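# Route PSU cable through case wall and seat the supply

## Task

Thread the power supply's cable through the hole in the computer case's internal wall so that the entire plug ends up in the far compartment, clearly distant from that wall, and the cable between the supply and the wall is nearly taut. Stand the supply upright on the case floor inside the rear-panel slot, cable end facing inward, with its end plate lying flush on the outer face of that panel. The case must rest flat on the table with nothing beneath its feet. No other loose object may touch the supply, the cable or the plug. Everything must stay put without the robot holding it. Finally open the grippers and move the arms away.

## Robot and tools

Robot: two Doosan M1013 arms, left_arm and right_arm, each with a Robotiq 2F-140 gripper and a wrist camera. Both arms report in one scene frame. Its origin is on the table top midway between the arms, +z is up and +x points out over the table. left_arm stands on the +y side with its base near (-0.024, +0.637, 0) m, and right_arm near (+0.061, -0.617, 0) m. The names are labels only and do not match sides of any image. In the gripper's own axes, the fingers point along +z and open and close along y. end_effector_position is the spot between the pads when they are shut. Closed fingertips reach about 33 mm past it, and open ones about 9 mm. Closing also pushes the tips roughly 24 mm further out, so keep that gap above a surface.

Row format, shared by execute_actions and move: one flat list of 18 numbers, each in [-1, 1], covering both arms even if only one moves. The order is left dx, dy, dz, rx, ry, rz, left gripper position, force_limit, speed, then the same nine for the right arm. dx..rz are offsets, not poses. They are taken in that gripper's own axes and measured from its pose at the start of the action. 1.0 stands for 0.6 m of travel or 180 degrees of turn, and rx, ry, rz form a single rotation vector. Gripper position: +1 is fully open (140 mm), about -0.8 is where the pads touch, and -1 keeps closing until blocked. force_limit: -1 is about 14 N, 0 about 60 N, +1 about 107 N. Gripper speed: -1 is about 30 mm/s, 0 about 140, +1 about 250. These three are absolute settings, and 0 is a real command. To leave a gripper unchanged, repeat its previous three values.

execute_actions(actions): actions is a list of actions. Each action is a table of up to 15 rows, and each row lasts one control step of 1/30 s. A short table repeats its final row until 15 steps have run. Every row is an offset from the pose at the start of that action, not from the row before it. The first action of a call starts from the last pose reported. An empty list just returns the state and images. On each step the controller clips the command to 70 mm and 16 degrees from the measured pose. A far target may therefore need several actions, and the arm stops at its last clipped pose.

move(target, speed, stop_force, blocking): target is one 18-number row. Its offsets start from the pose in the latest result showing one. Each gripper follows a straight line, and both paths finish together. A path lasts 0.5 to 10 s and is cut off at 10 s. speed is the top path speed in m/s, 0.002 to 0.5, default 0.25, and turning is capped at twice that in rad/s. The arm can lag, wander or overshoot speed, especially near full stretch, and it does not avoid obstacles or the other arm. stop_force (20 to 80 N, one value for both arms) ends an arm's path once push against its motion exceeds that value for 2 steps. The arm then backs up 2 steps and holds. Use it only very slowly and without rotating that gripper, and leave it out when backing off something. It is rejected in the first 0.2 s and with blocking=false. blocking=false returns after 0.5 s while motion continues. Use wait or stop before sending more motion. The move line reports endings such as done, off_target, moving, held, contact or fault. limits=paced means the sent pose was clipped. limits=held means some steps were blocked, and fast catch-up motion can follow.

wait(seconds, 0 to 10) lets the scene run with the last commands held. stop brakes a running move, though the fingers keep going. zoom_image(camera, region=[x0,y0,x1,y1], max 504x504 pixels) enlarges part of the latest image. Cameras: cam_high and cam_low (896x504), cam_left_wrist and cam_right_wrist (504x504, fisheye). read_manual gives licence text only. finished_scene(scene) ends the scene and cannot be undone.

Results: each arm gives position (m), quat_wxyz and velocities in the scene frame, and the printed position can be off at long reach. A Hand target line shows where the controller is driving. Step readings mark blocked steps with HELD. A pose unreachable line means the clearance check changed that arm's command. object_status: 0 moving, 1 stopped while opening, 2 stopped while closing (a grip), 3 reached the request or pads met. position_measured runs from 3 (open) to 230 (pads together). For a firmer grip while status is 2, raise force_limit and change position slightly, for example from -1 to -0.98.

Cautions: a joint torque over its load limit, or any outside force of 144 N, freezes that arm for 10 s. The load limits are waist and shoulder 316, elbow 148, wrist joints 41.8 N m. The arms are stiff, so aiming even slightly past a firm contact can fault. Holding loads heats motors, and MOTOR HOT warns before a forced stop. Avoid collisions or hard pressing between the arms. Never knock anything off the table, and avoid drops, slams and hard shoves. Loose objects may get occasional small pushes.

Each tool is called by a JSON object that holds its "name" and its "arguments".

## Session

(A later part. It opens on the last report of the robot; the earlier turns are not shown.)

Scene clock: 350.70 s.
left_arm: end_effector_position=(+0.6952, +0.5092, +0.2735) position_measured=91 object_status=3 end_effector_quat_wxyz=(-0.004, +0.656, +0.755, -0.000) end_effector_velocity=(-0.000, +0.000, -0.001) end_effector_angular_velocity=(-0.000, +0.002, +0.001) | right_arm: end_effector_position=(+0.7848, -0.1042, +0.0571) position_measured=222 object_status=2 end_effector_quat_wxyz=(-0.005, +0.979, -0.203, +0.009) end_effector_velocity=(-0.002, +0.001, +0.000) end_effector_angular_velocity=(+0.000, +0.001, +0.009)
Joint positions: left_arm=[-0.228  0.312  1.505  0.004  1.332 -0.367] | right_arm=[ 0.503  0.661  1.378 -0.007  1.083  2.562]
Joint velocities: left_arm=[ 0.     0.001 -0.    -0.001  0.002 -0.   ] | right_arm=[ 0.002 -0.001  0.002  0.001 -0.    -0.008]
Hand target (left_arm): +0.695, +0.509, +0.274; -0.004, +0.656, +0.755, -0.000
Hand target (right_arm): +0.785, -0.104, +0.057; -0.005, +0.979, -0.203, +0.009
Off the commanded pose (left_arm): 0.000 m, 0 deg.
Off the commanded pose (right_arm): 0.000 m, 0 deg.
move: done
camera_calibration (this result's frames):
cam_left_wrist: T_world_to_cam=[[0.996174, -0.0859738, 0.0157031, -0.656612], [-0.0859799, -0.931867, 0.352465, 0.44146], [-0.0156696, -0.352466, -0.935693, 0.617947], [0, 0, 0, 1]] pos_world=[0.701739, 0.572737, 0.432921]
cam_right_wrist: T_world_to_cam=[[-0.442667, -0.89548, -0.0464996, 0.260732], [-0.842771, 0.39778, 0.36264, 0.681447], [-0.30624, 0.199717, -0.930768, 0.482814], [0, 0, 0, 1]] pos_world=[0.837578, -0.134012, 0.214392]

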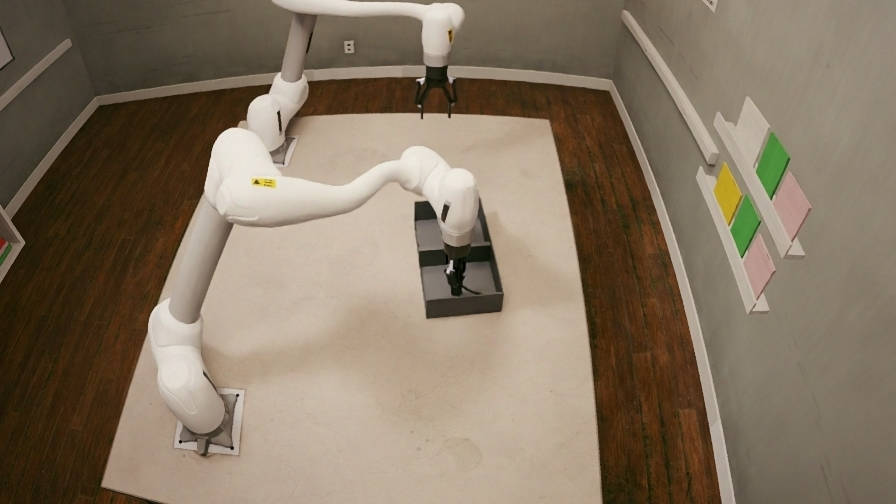

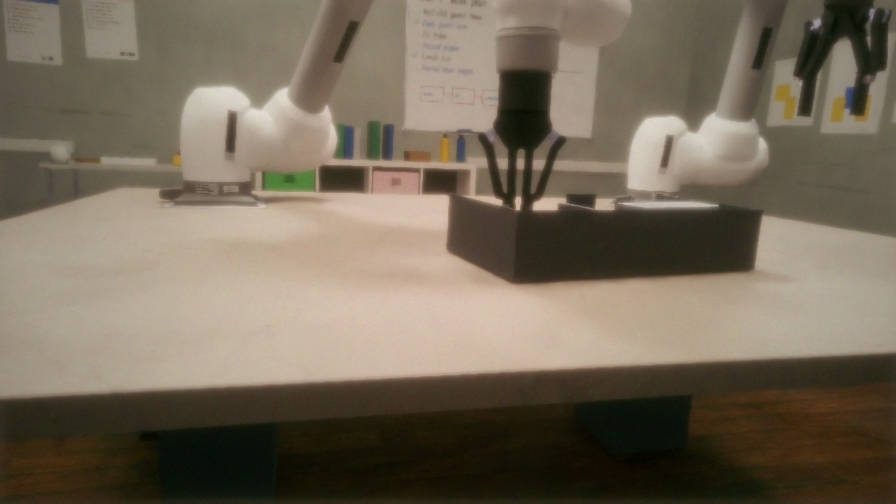

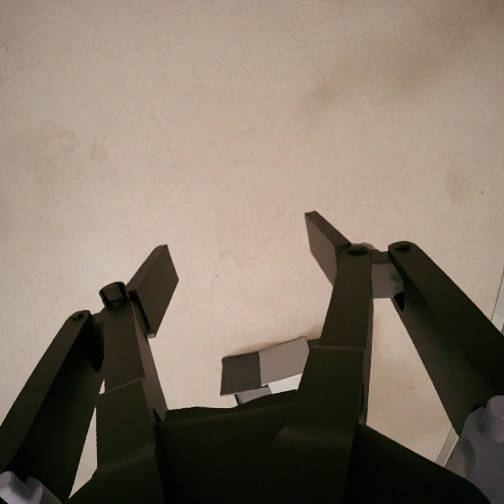

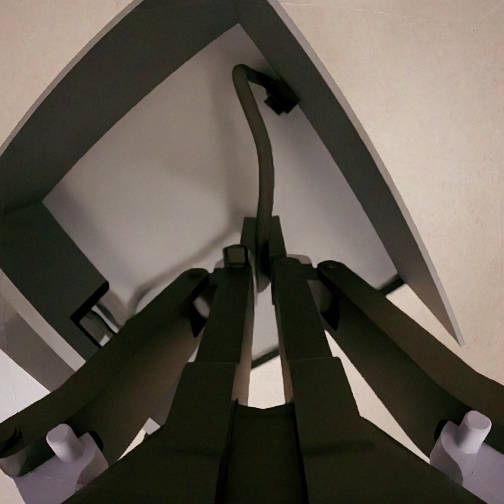

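{"name": "move", "arguments": {"target": [0,0,0,0,0,0,0.3,0,0,-0.04,0.03,0,0,0,0,-1,-0.5,-0.5], "speed": 0.03}}

{"name": "move", "arguments": {"target": [0,0,0,0,0,0,0.3,0,0,0,0,0,0,0,0,-0.5,-0.5,-0.7]}}

{"name": "move", "arguments": {"target": [0,0,0,0,0,0,0.3,0,0,0,0,-0.25,0,0,0,-0.5,-0.5,-0.7], "speed": 0.12}}

{"name": "move", "arguments": {"target": [-0.45,0,0.1,0,0,0,0.3,0,0,-0.2,0.6,0,0,0,0,-0.5,-0.5,-0.7]}}

{"name": "zoom_image", "arguments": {"camera": "cam_left_wrist", "region": [130,140,390,400]}}

{"name": "zoom_image", "arguments": {"camera": "cam_high", "region": [390,180,550,340]}}

Scene clock: 368.17 s.
left_arm: end_effector_position=(+0.6952, +0.5092, +0.2735) position_measured=91 object_status=3 end_effector_quat_wxyz=(-0.004, +0.656, +0.755, -0.000) end_effector_velocity=(-0.000, -0.000, -0.000) end_effector_angular_velocity=(-0.000, +0.000, +0.000) | right_arm: end_effector_position=(+0.7557, -0.1112, +0.0565) position_measured=222 object_status=2 end_effector_quat_wxyz=(-0.005, +0.979, -0.203, +0.009) end_effector_velocity=(-0.001, -0.001, +0.000) end_effector_angular_velocity=(+0.000, -0.000, -0.001)
Joint positions: left_arm=[-0.228  0.312  1.505  0.004  1.332 -0.367] | right_arm=[ 0.515  0.622  1.448 -0.007  1.052  2.574]
Joint velocities: left_arm=[-0.    -0.     0.001 -0.    -0.    -0.   ] | right_arm=[-0.    -0.002  0.003  0.    -0.001  0.001]
Hand target (left_arm): +0.695, +0.509, +0.274; -0.004, +0.656, +0.755, -0.000
Hand target (right_arm): +0.756, -0.111, +0.056; -0.005, +0.979, -0.203, +0.009
Off the commanded pose (left_arm): 0.000 m, 0 deg.
Off the commanded pose (right_arm): 0.000 m, 0 deg.
move: done
camera_calibration (this result's frames):
cam_left_wrist: T_world_to_cam=[[0.996174, -0.0859738, 0.0156896, -0.65661], [-0.0859752, -0.931868, 0.352463, 0.441461], [-0.015682, -0.352464, -0.935694, 0.617945], [0, 0, 0, 1]] pos_world=[0.701743, 0.572736, 0.432911]
cam_right_wrist: T_world_to_cam=[[-0.442684, -0.895471, -0.0464989, 0.241618], [-0.842754, 0.39779, 0.362668, 0.659965], [-0.306262, 0.199734, -0.930758, 0.474773], [0, 0, 0, 1]] pos_world=[0.808554, -0.140994, 0.213786]

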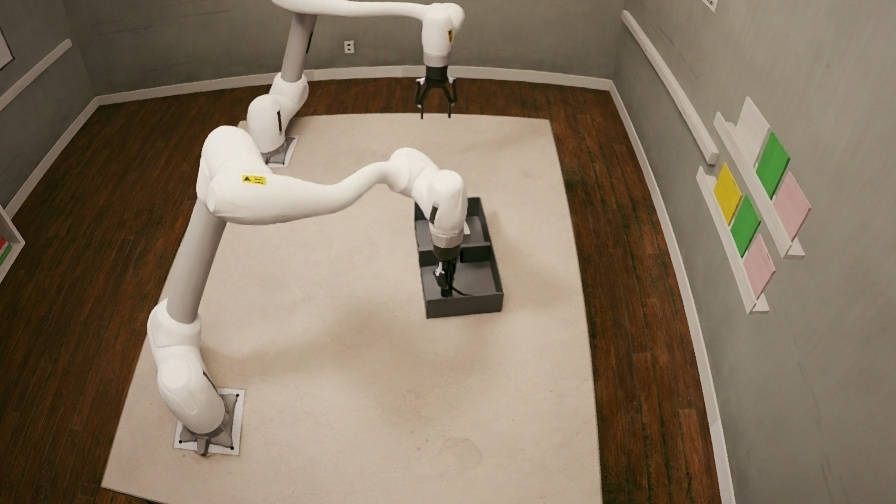

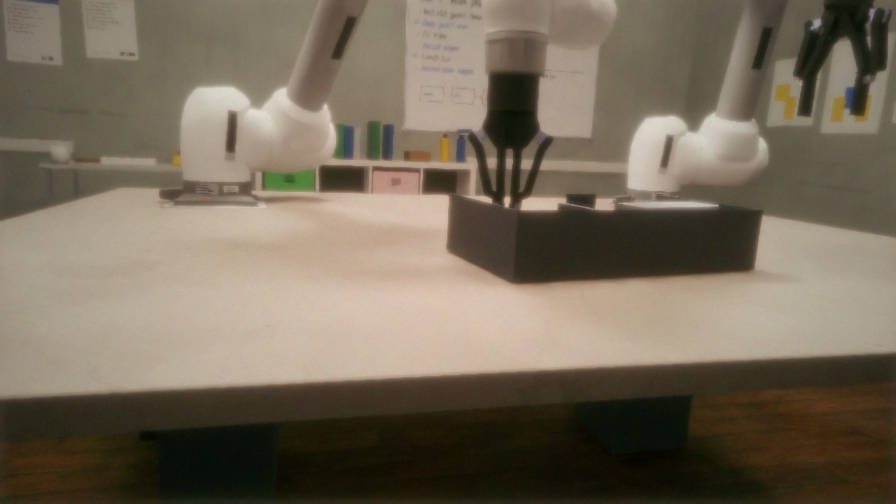

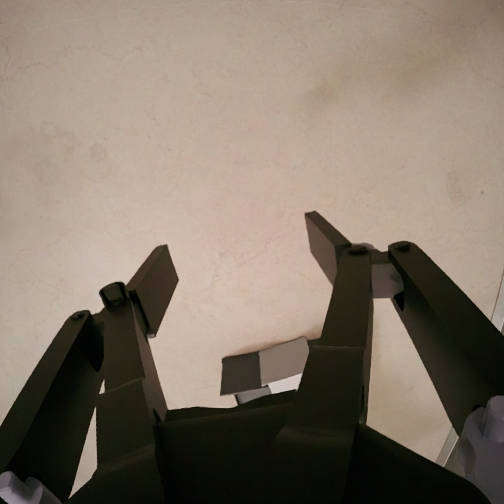

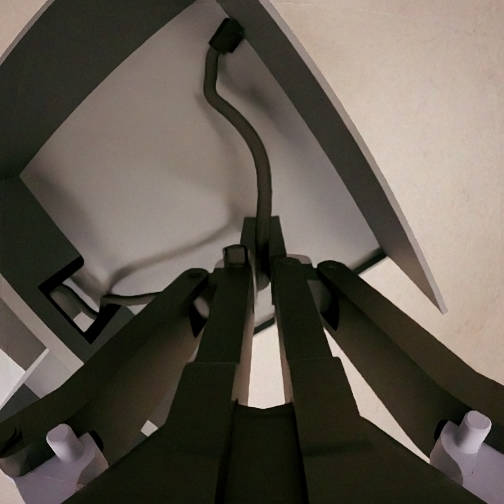

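Scene clock: 368.70 s.
left_arm: end_effector_position=(+0.6952, +0.5092, +0.2735) position_measured=91 object_status=3 end_effector_quat_wxyz=(-0.004, +0.656, +0.755, -0.000) end_effector_velocity=(-0.000, -0.001, -0.000) end_effector_angular_velocity=(-0.001, +0.002, -0.000) | right_arm: end_effector_position=(+0.7557, -0.1112, +0.0565) position_measured=192 object_status=3 end_effector_quat_wxyz=(-0.005, +0.979, -0.203, +0.009) end_effector_velocity=(-0.000, -0.000, +0.000) end_effector_angular_velocity=(-0.001, +0.001, -0.000)
Joint positions: left_arm=[-0.228  0.312  1.505  0.004  1.332 -0.367] | right_arm=[ 0.515  0.622  1.448 -0.007  1.052  2.574]
Joint velocities: left_arm=[-0.     0.001  0.    -0.002  0.001  0.   ] | right_arm=[-0.     0.    -0.    -0.     0.001 -0.   ]
Hand target (left_arm): +0.695, +0.509, +0.274; -0.004, +0.656, +0.755, -0.000
Hand target (right_arm): +0.756, -0.111, +0.056; -0.005, +0.979, -0.203, +0.009
Off the commanded pose (left_arm): 0.000 m, 0 deg.
Off the commanded pose (right_arm): 0.000 m, 0 deg.
move: done
camera_calibration (this result's frames):
cam_left_wrist: T_world_to_cam=[[0.996174, -0.0859737, 0.0156894, -0.65661], [-0.0859751, -0.931868, 0.352463, 0.441462], [-0.0156821, -0.352464, -0.935694, 0.617945], [0, 0, 0, 1]] pos_world=[0.701743, 0.572736, 0.432911]
cam_right_wrist: T_world_to_cam=[[-0.442654, -0.895488, -0.0464689, 0.241555], [-0.842778, 0.397782, 0.362622, 0.659969], [-0.306239, 0.199679, -0.930777, 0.474746], [0, 0, 0, 1]] pos_world=[0.808519, -0.141011, 0.213788]

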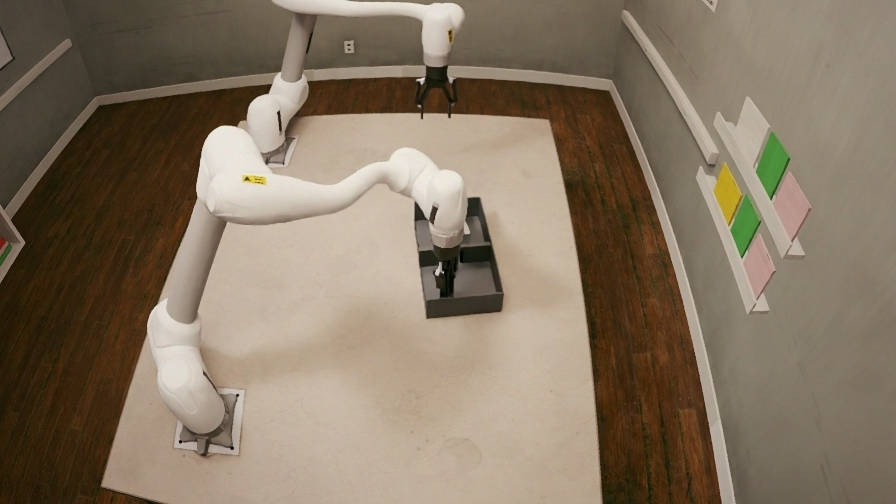

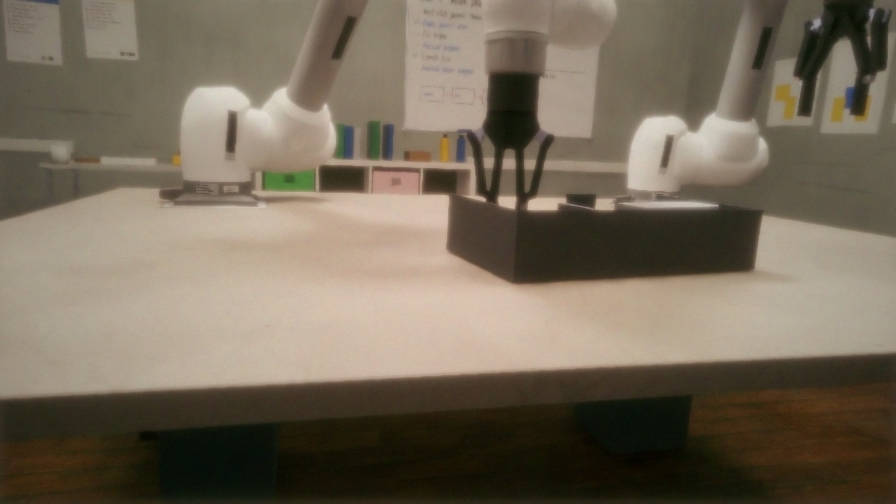

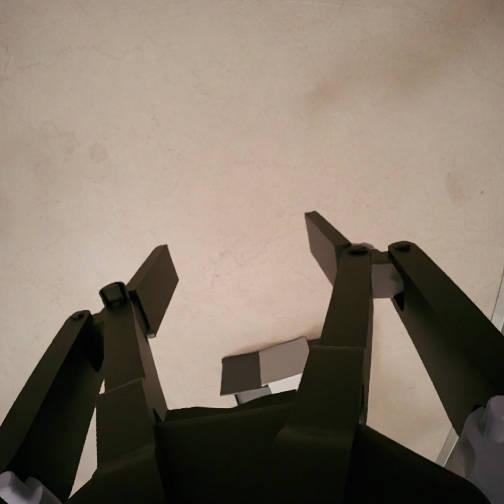

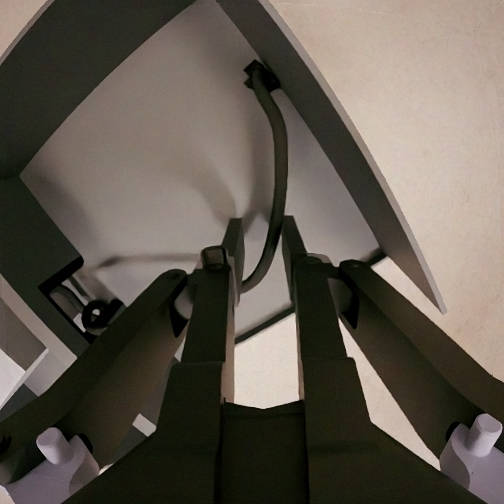

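Scene clock: 370.37 s.
left_arm: end_effector_position=(+0.6952, +0.5092, +0.2735) position_measured=91 object_status=3 end_effector_quat_wxyz=(-0.004, +0.656, +0.755, -0.000) end_effector_velocity=(+0.001, +0.000, -0.000) end_effector_angular_velocity=(+0.001, -0.003, -0.001) | right_arm: end_effector_position=(+0.7527, -0.1120, +0.2063) position_measured=192 object_status=3 end_effector_quat_wxyz=(-0.005, +0.979, -0.203, +0.009) end_effector_velocity=(-0.000, -0.001, +0.001) end_effector_angular_velocity=(-0.001, +0.001, -0.001)
Joint positions: left_arm=[-0.228  0.312  1.505  0.004  1.332 -0.367] | right_arm=[ 0.516  0.525  1.318 -0.006  1.279  2.574]
Joint velocities: left_arm=[-0.     0.     0.     0.001 -0.002  0.001] | right_arm=[-0.    -0.    -0.002 -0.     0.004  0.   ]
Hand target (left_arm): +0.695, +0.509, +0.274; -0.004, +0.656, +0.755, -0.000
Hand target (right_arm): +0.753, -0.112, +0.206; -0.005, +0.979, -0.203, +0.009
Off the commanded pose (left_arm): 0.000 m, 0 deg.
Off the commanded pose (right_arm): 0.000 m, 0 deg.
move: done
camera_calibration (this result's frames):
cam_left_wrist: T_world_to_cam=[[0.996174, -0.085974, 0.0156895, -0.65661], [-0.0859753, -0.931868, 0.352463, 0.441462], [-0.0156822, -0.352464, -0.935694, 0.617945], [0, 0, 0, 1]] pos_world=[0.701743, 0.572736, 0.432911]
cam_right_wrist: T_world_to_cam=[[-0.44255, -0.895538, -0.0464971, 0.246417], [-0.842805, 0.397659, 0.362694, 0.603378], [-0.306317, 0.199698, -0.930747, 0.613527], [0, 0, 0, 1]] pos_world=[0.805515, -0.141783, 0.363655]

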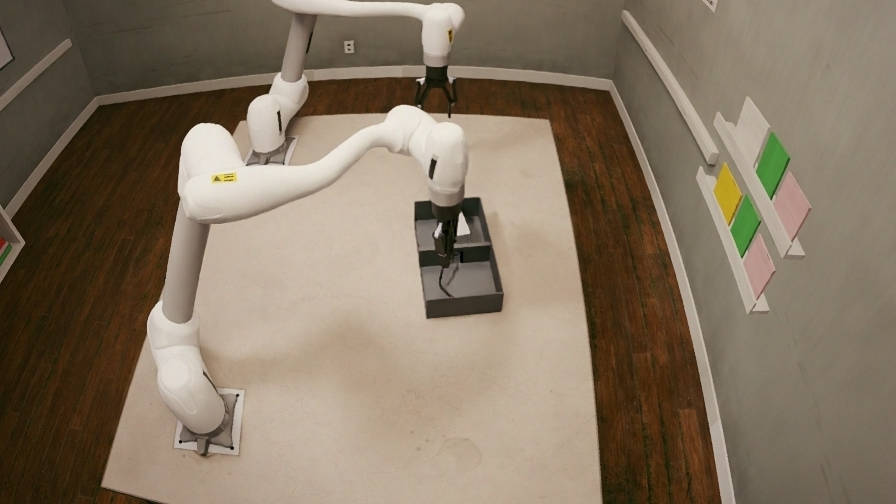

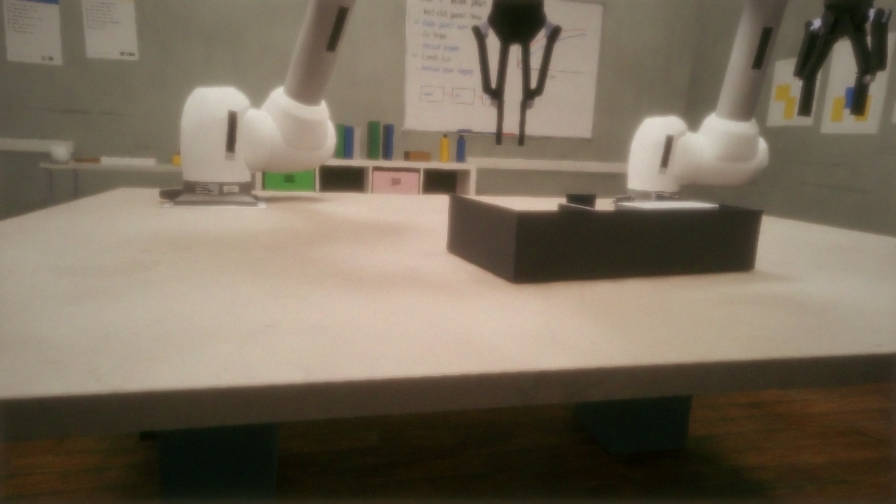

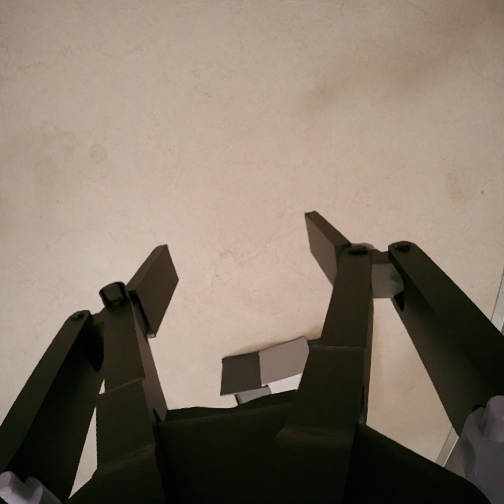

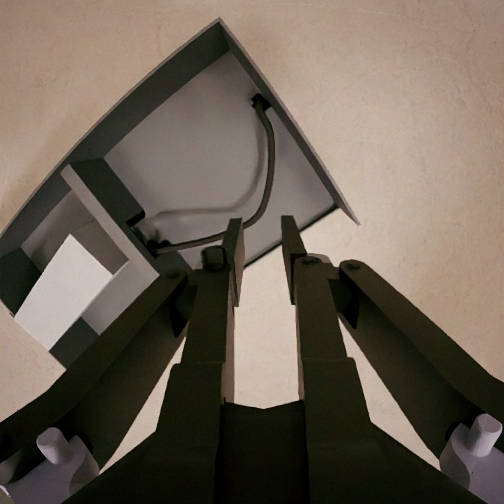

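Scene clock: 372.43 s.
left_arm: end_effector_position=(+0.7330, +0.2421, +0.2123) position_measured=91 object_status=3 end_effector_quat_wxyz=(-0.004, +0.656, +0.755, -0.000) end_effector_velocity=(+0.000, -0.000, +0.000) end_effector_angular_velocity=(+0.001, -0.001, +0.000) | right_arm: end_effector_position=(+0.5002, -0.3950, +0.2000) position_measured=192 object_status=3 end_effector_quat_wxyz=(-0.005, +0.979, -0.203, +0.009) end_effector_velocity=(-0.002, -0.001, +0.000) end_effector_angular_velocity=(-0.000, +0.002, +0.001)
Joint positions: left_arm=[-0.524  0.534  1.293  0.001  1.322 -0.662] | right_arm=[ 0.323 -0.034  2.048 -0.003  1.107  2.38 ]
Joint velocities: left_arm=[-0.001  0.    -0.001  0.001  0.    -0.002] | right_arm=[-0.001 -0.002  0.002  0.001  0.002 -0.002]
Hand target (left_arm): +0.733, +0.242, +0.212; -0.004, +0.656, +0.755, -0.000
Hand target (right_arm): +0.500, -0.395, +0.200; -0.005, +0.979, -0.203, +0.009
Off the commanded pose (left_arm): 0.001 m, 0 deg.
Off the commanded pose (right_arm): 0.001 m, 0 deg.
move: done
camera_calibration (this result's frames):
cam_left_wrist: T_world_to_cam=[[0.996176, -0.0859061, 0.0158994, -0.716318], [-0.0859735, -0.931588, 0.353203, 0.217149], [-0.0155306, -0.353219, -0.935412, 0.467102], [0, 0, 0, 1]] pos_world=[0.739503, 0.305746, 0.371624]
cam_right_wrist: T_world_to_cam=[[-0.442627, -0.895511, -0.0462681, -0.119006], [-0.842897, 0.397907, 0.362207, 0.505663], [-0.30595, 0.199322, -0.930949, 0.586566], [0, 0, 0, 1]] pos_world=[0.553007, -0.424693, 0.357402]

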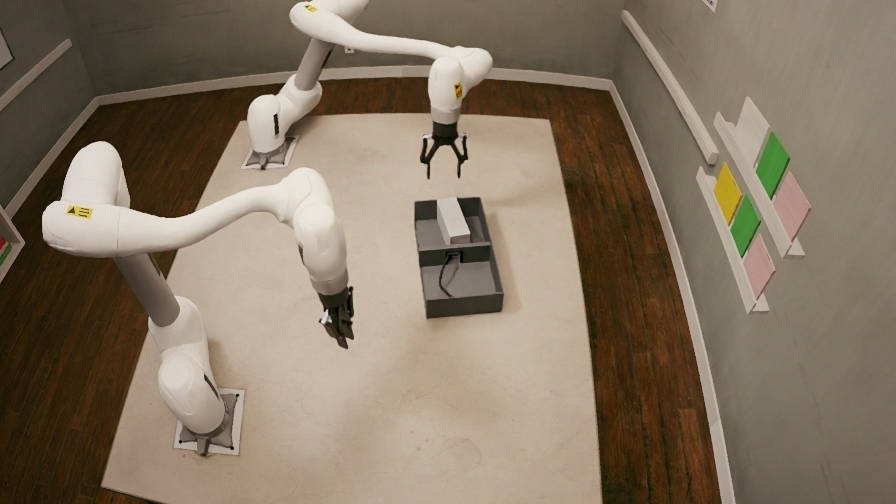

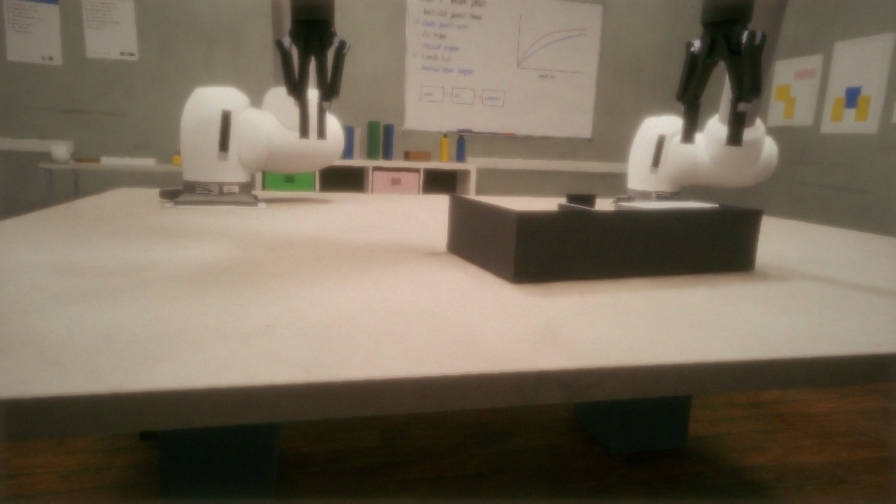

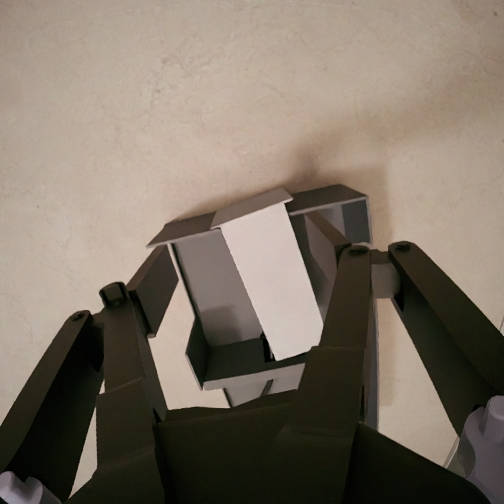

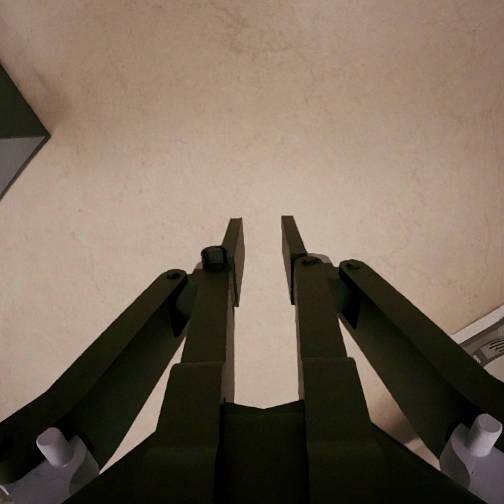

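Region (130, 140, 390, 400) of cam_left_wrist's 504x504 image, scaled by 1.938, with more detail than that image has.

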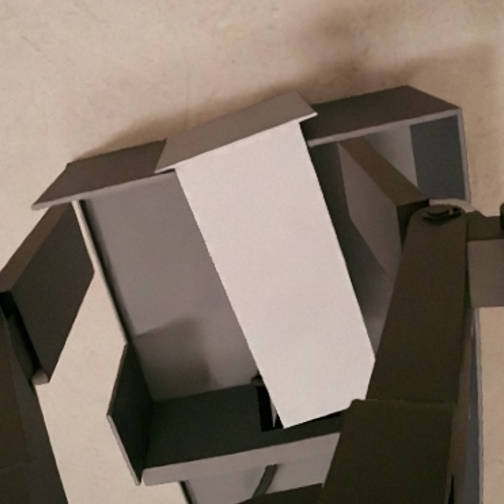

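Region (390, 180, 550, 340) of cam_high's 896x504 image, scaled by 3.150, with more detail than that image has.

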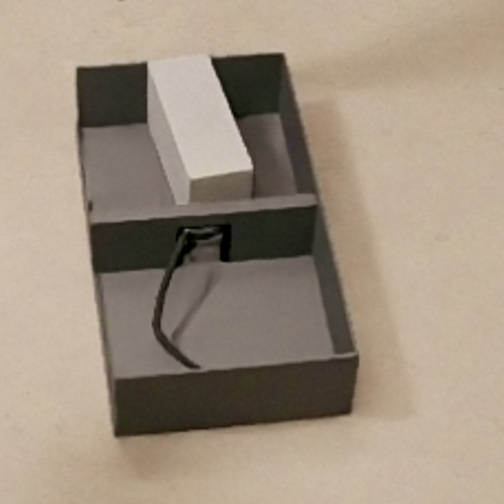

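{"name": "move", "arguments": {"target": [-0.166,0.022,0.13,0,0,0,0.5,0,0,0,0,0,0,0,0,-0.5,-0.5,-0.7], "speed": 0.12}}

{"name": "move", "arguments": {"target": [0,0,0.09,0,0,0,0.5,0,0,0,0,0,0,0,0,-0.5,-0.5,-0.7], "speed": 0.02, "stop_force": 20}}

Scene clock: 386.33 s.
left_arm: end_effector_position=(+0.7596, +0.1457, +0.1339) position_measured=66 object_status=3 end_effector_quat_wxyz=(-0.004, +0.656, +0.755, -0.001) end_effector_velocity=(+0.001, -0.002, +0.001) end_effector_angular_velocity=(-0.003, -0.003, -0.000) | right_arm: end_effector_position=(+0.5001, -0.3950, +0.2000) position_measured=192 object_status=3 end_effector_quat_wxyz=(-0.005, +0.979, -0.203, +0.009) end_effector_velocity=(+0.000, -0.000, +0.000) end_effector_angular_velocity=(+0.000, -0.000, -0.002)
Joint positions: left_arm=[-0.6    0.687  1.184 -0.     1.278 -0.738] | right_arm=[ 0.323 -0.034  2.048 -0.003  1.107  2.38 ]
Joint velocities: left_arm=[-0.001  0.    -0.003 -0.    -0.001 -0.   ] | right_arm=[-0.     0.    -0.    -0.    -0.     0.001]
Hand target (left_arm): +0.760, +0.146, +0.134; -0.004, +0.656, +0.755, -0.000
Hand target (right_arm): +0.500, -0.395, +0.200; -0.005, +0.979, -0.203, +0.009
Off the commanded pose (left_arm): 0.000 m, 0 deg.
Off the commanded pose (right_arm): 0.000 m, 0 deg.
move: done
camera_calibration (this result's frames):
cam_left_wrist: T_world_to_cam=[[0.996173, -0.0859381, 0.0159427, -0.749795], [-0.086015, -0.9315, 0.353426, 0.157302], [-0.0155222, -0.353445, -0.935327, 0.360119], [0, 0, 0, 1]] pos_world=[0.766046, 0.209372, 0.293188]
cam_right_wrist: T_world_to_cam=[[-0.442523, -0.895571, -0.046117, -0.119195], [-0.842873, 0.397824, 0.362355, 0.505545], [-0.306168, 0.199221, -0.930899, 0.586522], [0, 0, 0, 1]] pos_world=[0.552938, -0.424713, 0.357309]

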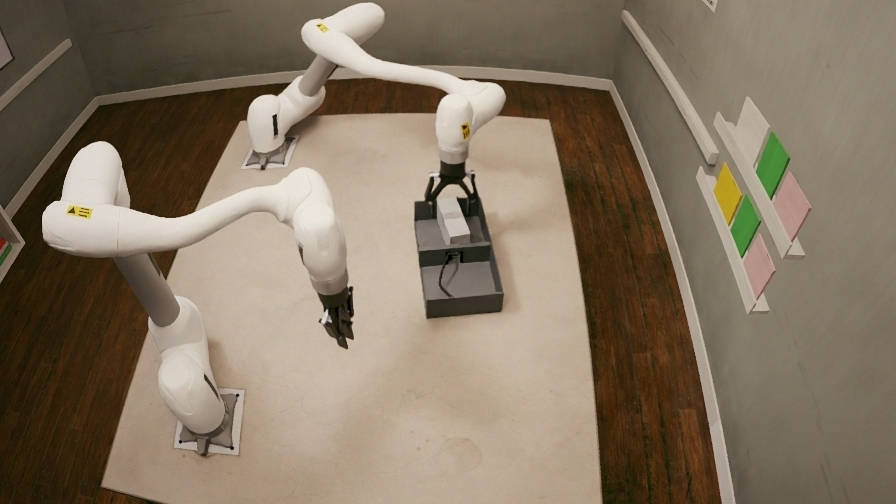

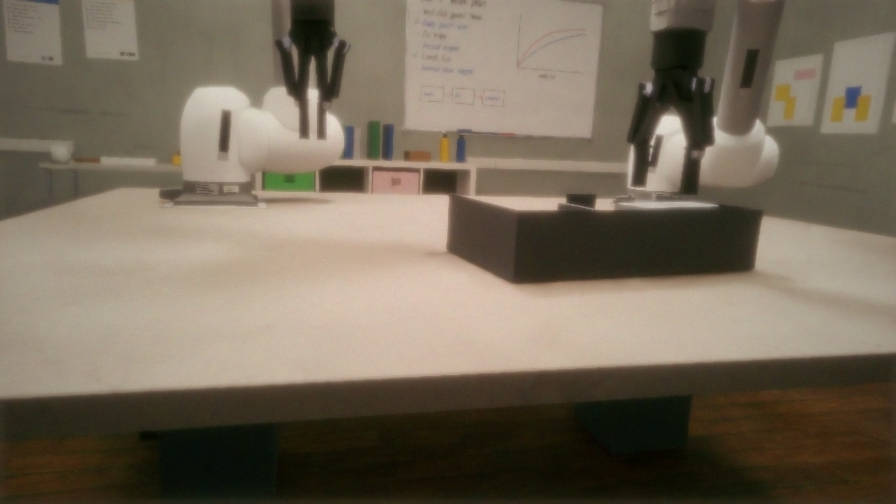

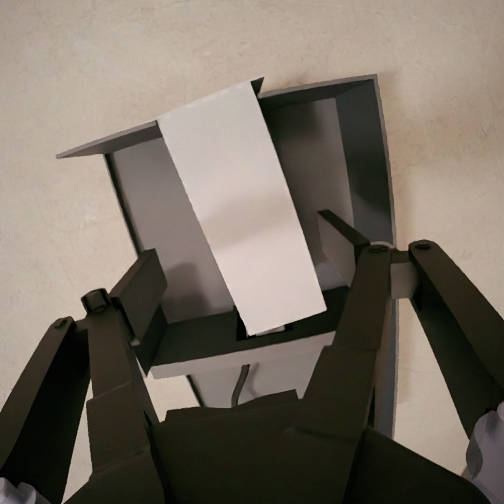

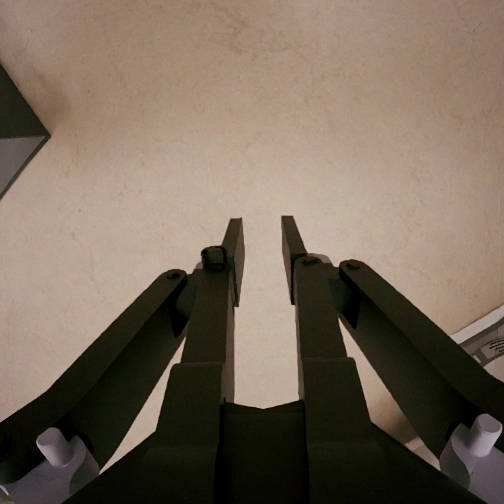

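Scene clock: 389.30 s.
left_arm: end_effector_position=(+0.7592, +0.1458, +0.0800) position_measured=66 object_status=3 end_effector_quat_wxyz=(-0.004, +0.656, +0.755, -0.001) end_effector_velocity=(+0.000, -0.001, -0.002) end_effector_angular_velocity=(-0.001, -0.001, -0.001) | right_arm: end_effector_position=(+0.5001, -0.3950, +0.2000) position_measured=192 object_status=3 end_effector_quat_wxyz=(-0.005, +0.979, -0.203, +0.009) end_effector_velocity=(+0.001, -0.001, +0.000) end_effector_angular_velocity=(-0.000, +0.000, -0.004)
Joint positions: left_arm=[-0.6    0.718  1.233 -0.     1.199 -0.738] | right_arm=[ 0.323 -0.034  2.048 -0.003  1.107  2.38 ]
Joint velocities: left_arm=[-0.     0.002  0.     0.    -0.003  0.001] | right_arm=[-0.003 -0.    -0.     0.     0.001  0.   ]
Hand target (left_arm): +0.759, +0.146, +0.080; -0.004, +0.656, +0.755, -0.001
Hand target (right_arm): +0.500, -0.395, +0.200; -0.005, +0.979, -0.203, +0.009
Off the commanded pose (left_arm): 0.000 m, 0 deg.
Off the commanded pose (right_arm): 0.000 m, 0 deg.
move: done
camera_calibration (this result's frames):
cam_left_wrist: T_world_to_cam=[[0.996164, -0.0860469, 0.0159255, -0.748482], [-0.08611, -0.931475, 0.353467, 0.176518], [-0.0155805, -0.353482, -0.935312, 0.30984], [0, 0, 0, 1]] pos_world=[0.765639, 0.209541, 0.239324]
cam_right_wrist: T_world_to_cam=[[-0.442555, -0.895555, -0.0461175, -0.119173], [-0.842859, 0.397854, 0.362356, 0.505549], [-0.306161, 0.199233, -0.930898, 0.586523], [0, 0, 0, 1]] pos_world=[0.552937, -0.424715, 0.357309]

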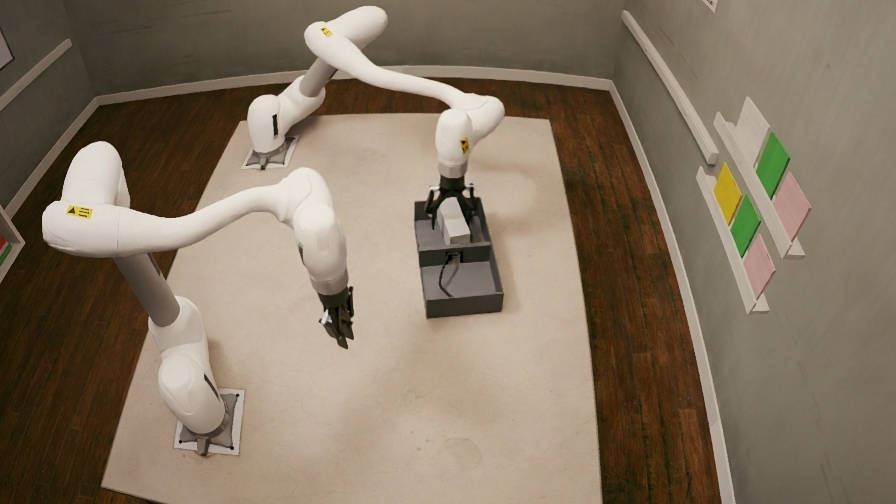

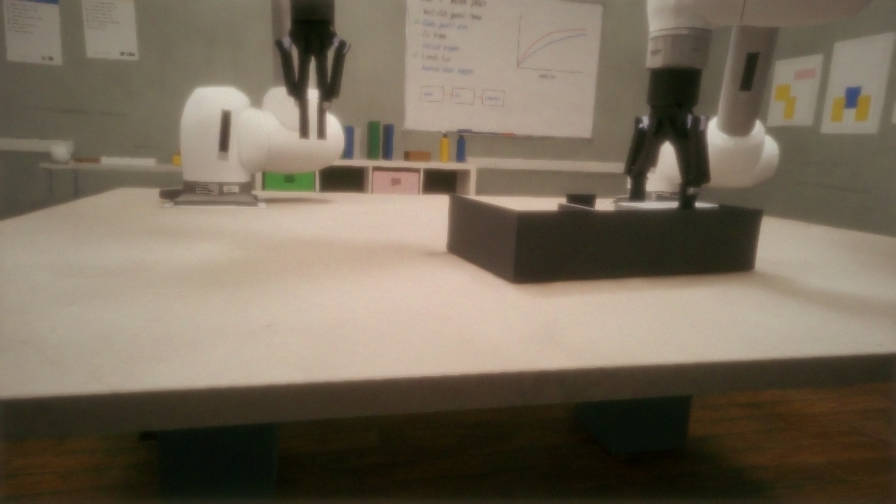

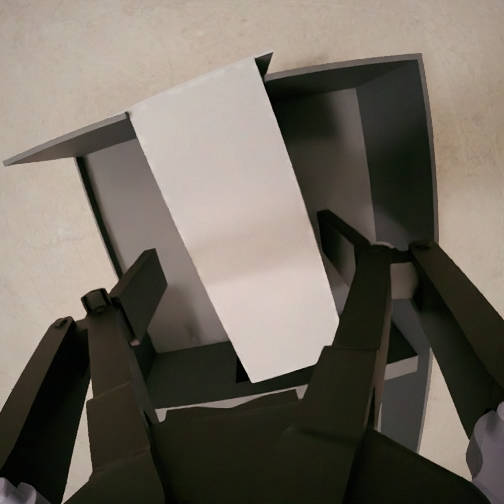

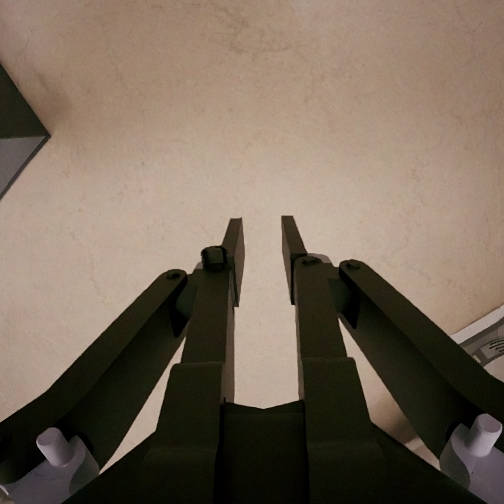

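{"name": "move", "arguments": {"target": [0,0,0.012,0,0,0,0.5,0,0,0,0,0,0,0,0,-0.5,-0.5,-0.7], "speed": 0.02}}

{"name": "move", "arguments": {"target": [0,0,0,0,0,0,-1,0,-0.7,0,0,0,0,0,0,-0.5,-0.5,-0.7]}}

Scene clock: 405.47 s.
left_arm: end_effector_position=(+0.7591, +0.1458, +0.0730) position_measured=66 object_status=3 end_effector_quat_wxyz=(-0.004, +0.656, +0.755, -0.001) end_effector_velocity=(-0.001, -0.000, -0.003) end_effector_angular_velocity=(+0.001, +0.002, -0.000) | right_arm: end_effector_position=(+0.5001, -0.3950, +0.2000) position_measured=192 object_status=3 end_effector_quat_wxyz=(-0.005, +0.979, -0.203, +0.009) end_effector_velocity=(+0.000, -0.001, +0.000) end_effector_angular_velocity=(-0.000, +0.000, -0.002)
Joint positions: left_arm=[-0.6    0.722  1.238 -0.     1.189 -0.738] | right_arm=[ 0.323 -0.034  2.048 -0.003  1.107  2.38 ]
Joint velocities: left_arm=[-0.     0.002  0.001 -0.001 -0.001  0.   ] | right_arm=[-0.002 -0.     0.    -0.     0.001 -0.   ]
Hand target (left_arm): +0.759, +0.146, +0.073; -0.004, +0.656, +0.755, -0.001
Hand target (right_arm): +0.500, -0.395, +0.200; -0.005, +0.979, -0.203, +0.009
Off the commanded pose (left_arm): 0.000 m, 0 deg.
Off the commanded pose (right_arm): 0.000 m, 0 deg.
move: done
camera_calibration (this result's frames):
cam_left_wrist: T_world_to_cam=[[0.996162, -0.0860637, 0.0159276, -0.748313], [-0.0861265, -0.931474, 0.353467, 0.179042], [-0.0155845, -0.353482, -0.935311, 0.303248], [0, 0, 0, 1]] pos_world=[0.765587, 0.209563, 0.232264]
cam_right_wrist: T_world_to_cam=[[-0.442523, -0.895571, -0.0461169, -0.119195], [-0.842873, 0.397824, 0.362355, 0.505545], [-0.306168, 0.199221, -0.930898, 0.586522], [0, 0, 0, 1]] pos_world=[0.552938, -0.424713, 0.357309]

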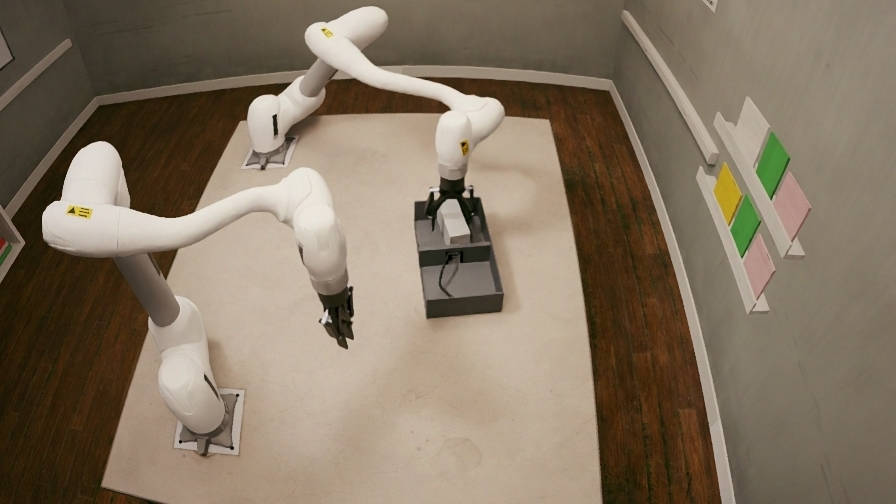

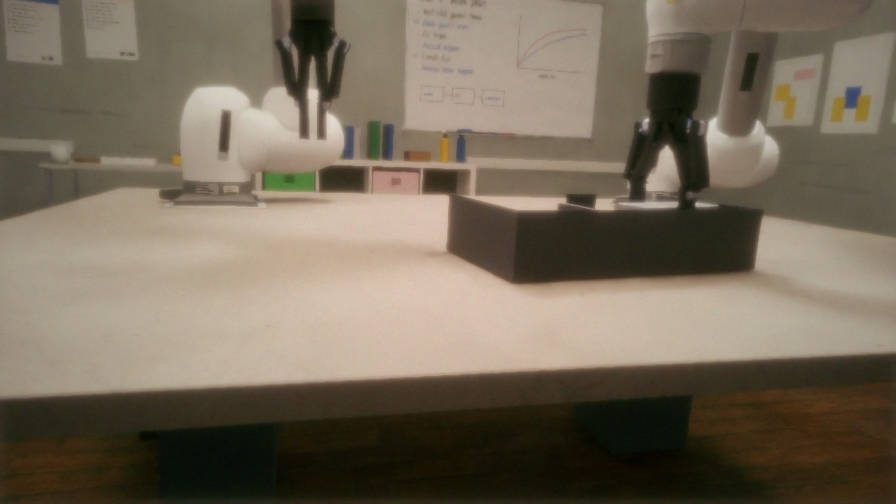

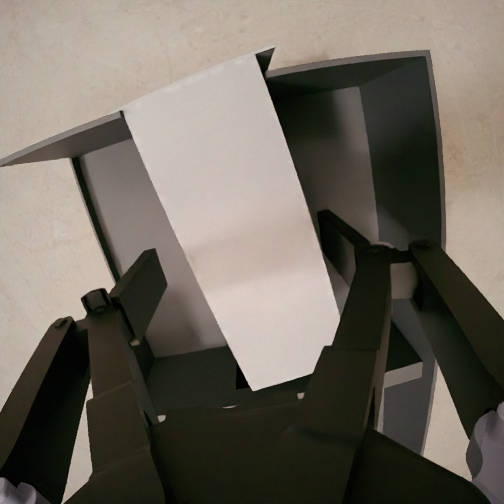

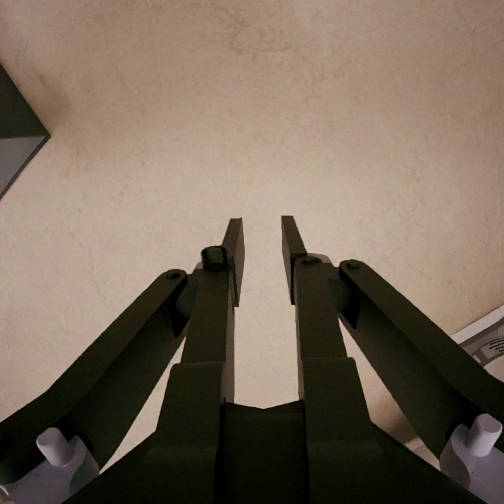

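Scene clock: 406.37 s.
left_arm: end_effector_position=(+0.7591, +0.1459, +0.0730) position_measured=135 object_status=2 end_effector_quat_wxyz=(-0.004, +0.656, +0.755, -0.001) end_effector_velocity=(+0.001, -0.001, -0.000) end_effector_angular_velocity=(-0.003, -0.002, +0.000) | right_arm: end_effector_position=(+0.5001, -0.3950, +0.2000) position_measured=192 object_status=3 end_effector_quat_wxyz=(-0.005, +0.979, -0.203, +0.009) end_effector_velocity=(-0.000, +0.000, +0.000) end_effector_angular_velocity=(+0.000, +0.000, -0.001)
Joint positions: left_arm=[-0.6    0.722  1.238 -0.     1.189 -0.738] | right_arm=[ 0.323 -0.034  2.048 -0.003  1.107  2.38 ]
Joint velocities: left_arm=[ 0.     0.    -0.    -0.001 -0.003  0.   ] | right_arm=[-0.     0.    -0.     0.001  0.001  0.   ]
Hand target (left_arm): +0.759, +0.146, +0.073; -0.004, +0.656, +0.755, -0.001
Hand target (right_arm): +0.500, -0.395, +0.200; -0.005, +0.979, -0.203, +0.009
Off the commanded pose (left_arm): 0.000 m, 0 deg.
Off the commanded pose (right_arm): 0.000 m, 0 deg.
move: done
camera_calibration (this result's frames):
cam_left_wrist: T_world_to_cam=[[0.996164, -0.086066, 0.0157972, -0.748277], [-0.0860837, -0.931503, 0.353399, 0.17903], [-0.0157005, -0.353403, -0.935339, 0.303339], [0, 0, 0, 1]] pos_world=[0.765581, 0.209567, 0.232277]
cam_right_wrist: T_world_to_cam=[[-0.442523, -0.895571, -0.0461169, -0.119195], [-0.842873, 0.397824, 0.362355, 0.505545], [-0.306168, 0.199221, -0.930899, 0.586522], [0, 0, 0, 1]] pos_world=[0.552938, -0.424713, 0.357309]

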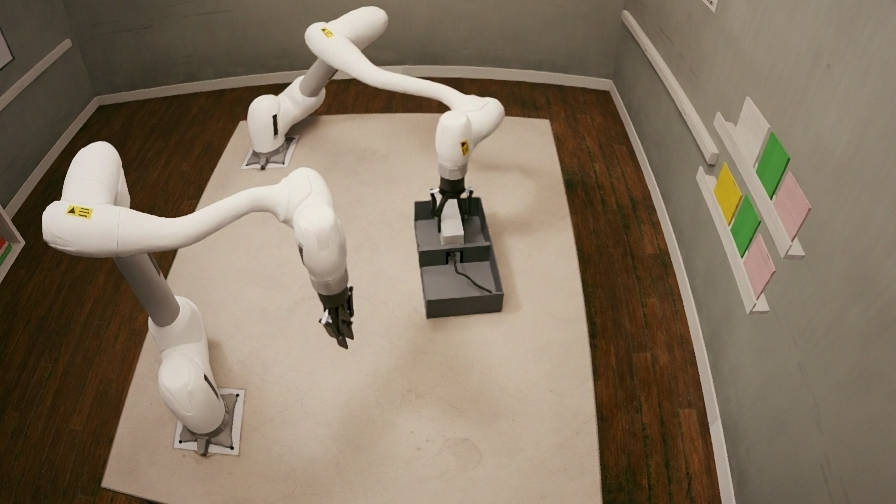

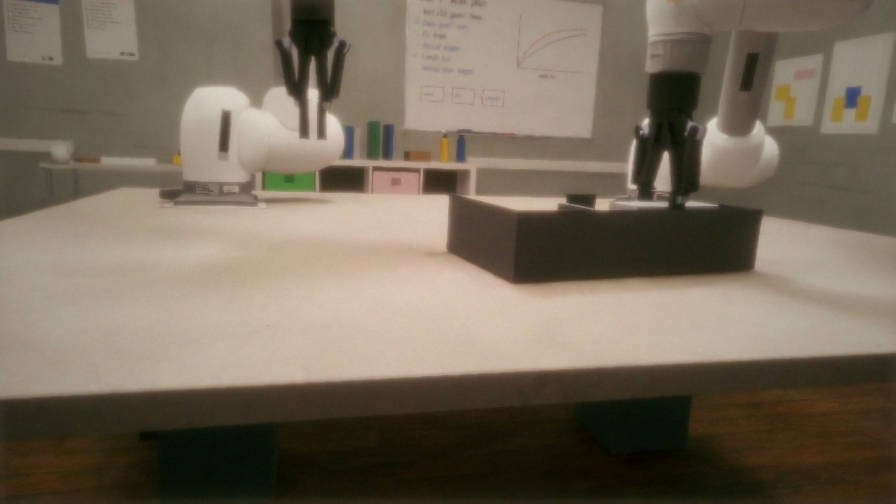

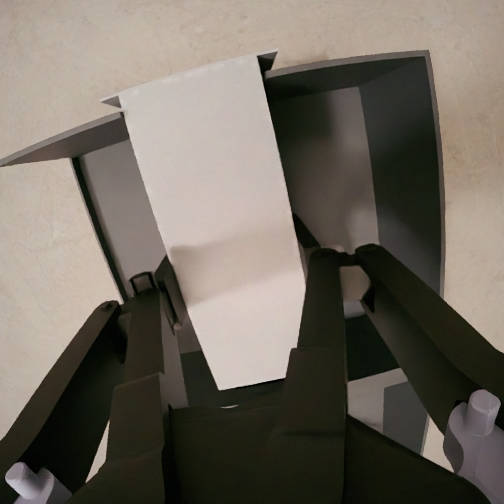

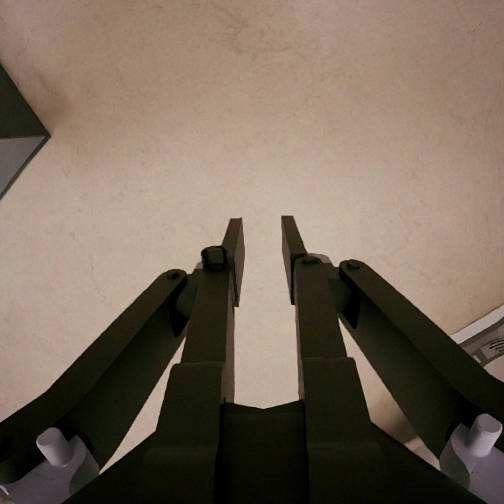

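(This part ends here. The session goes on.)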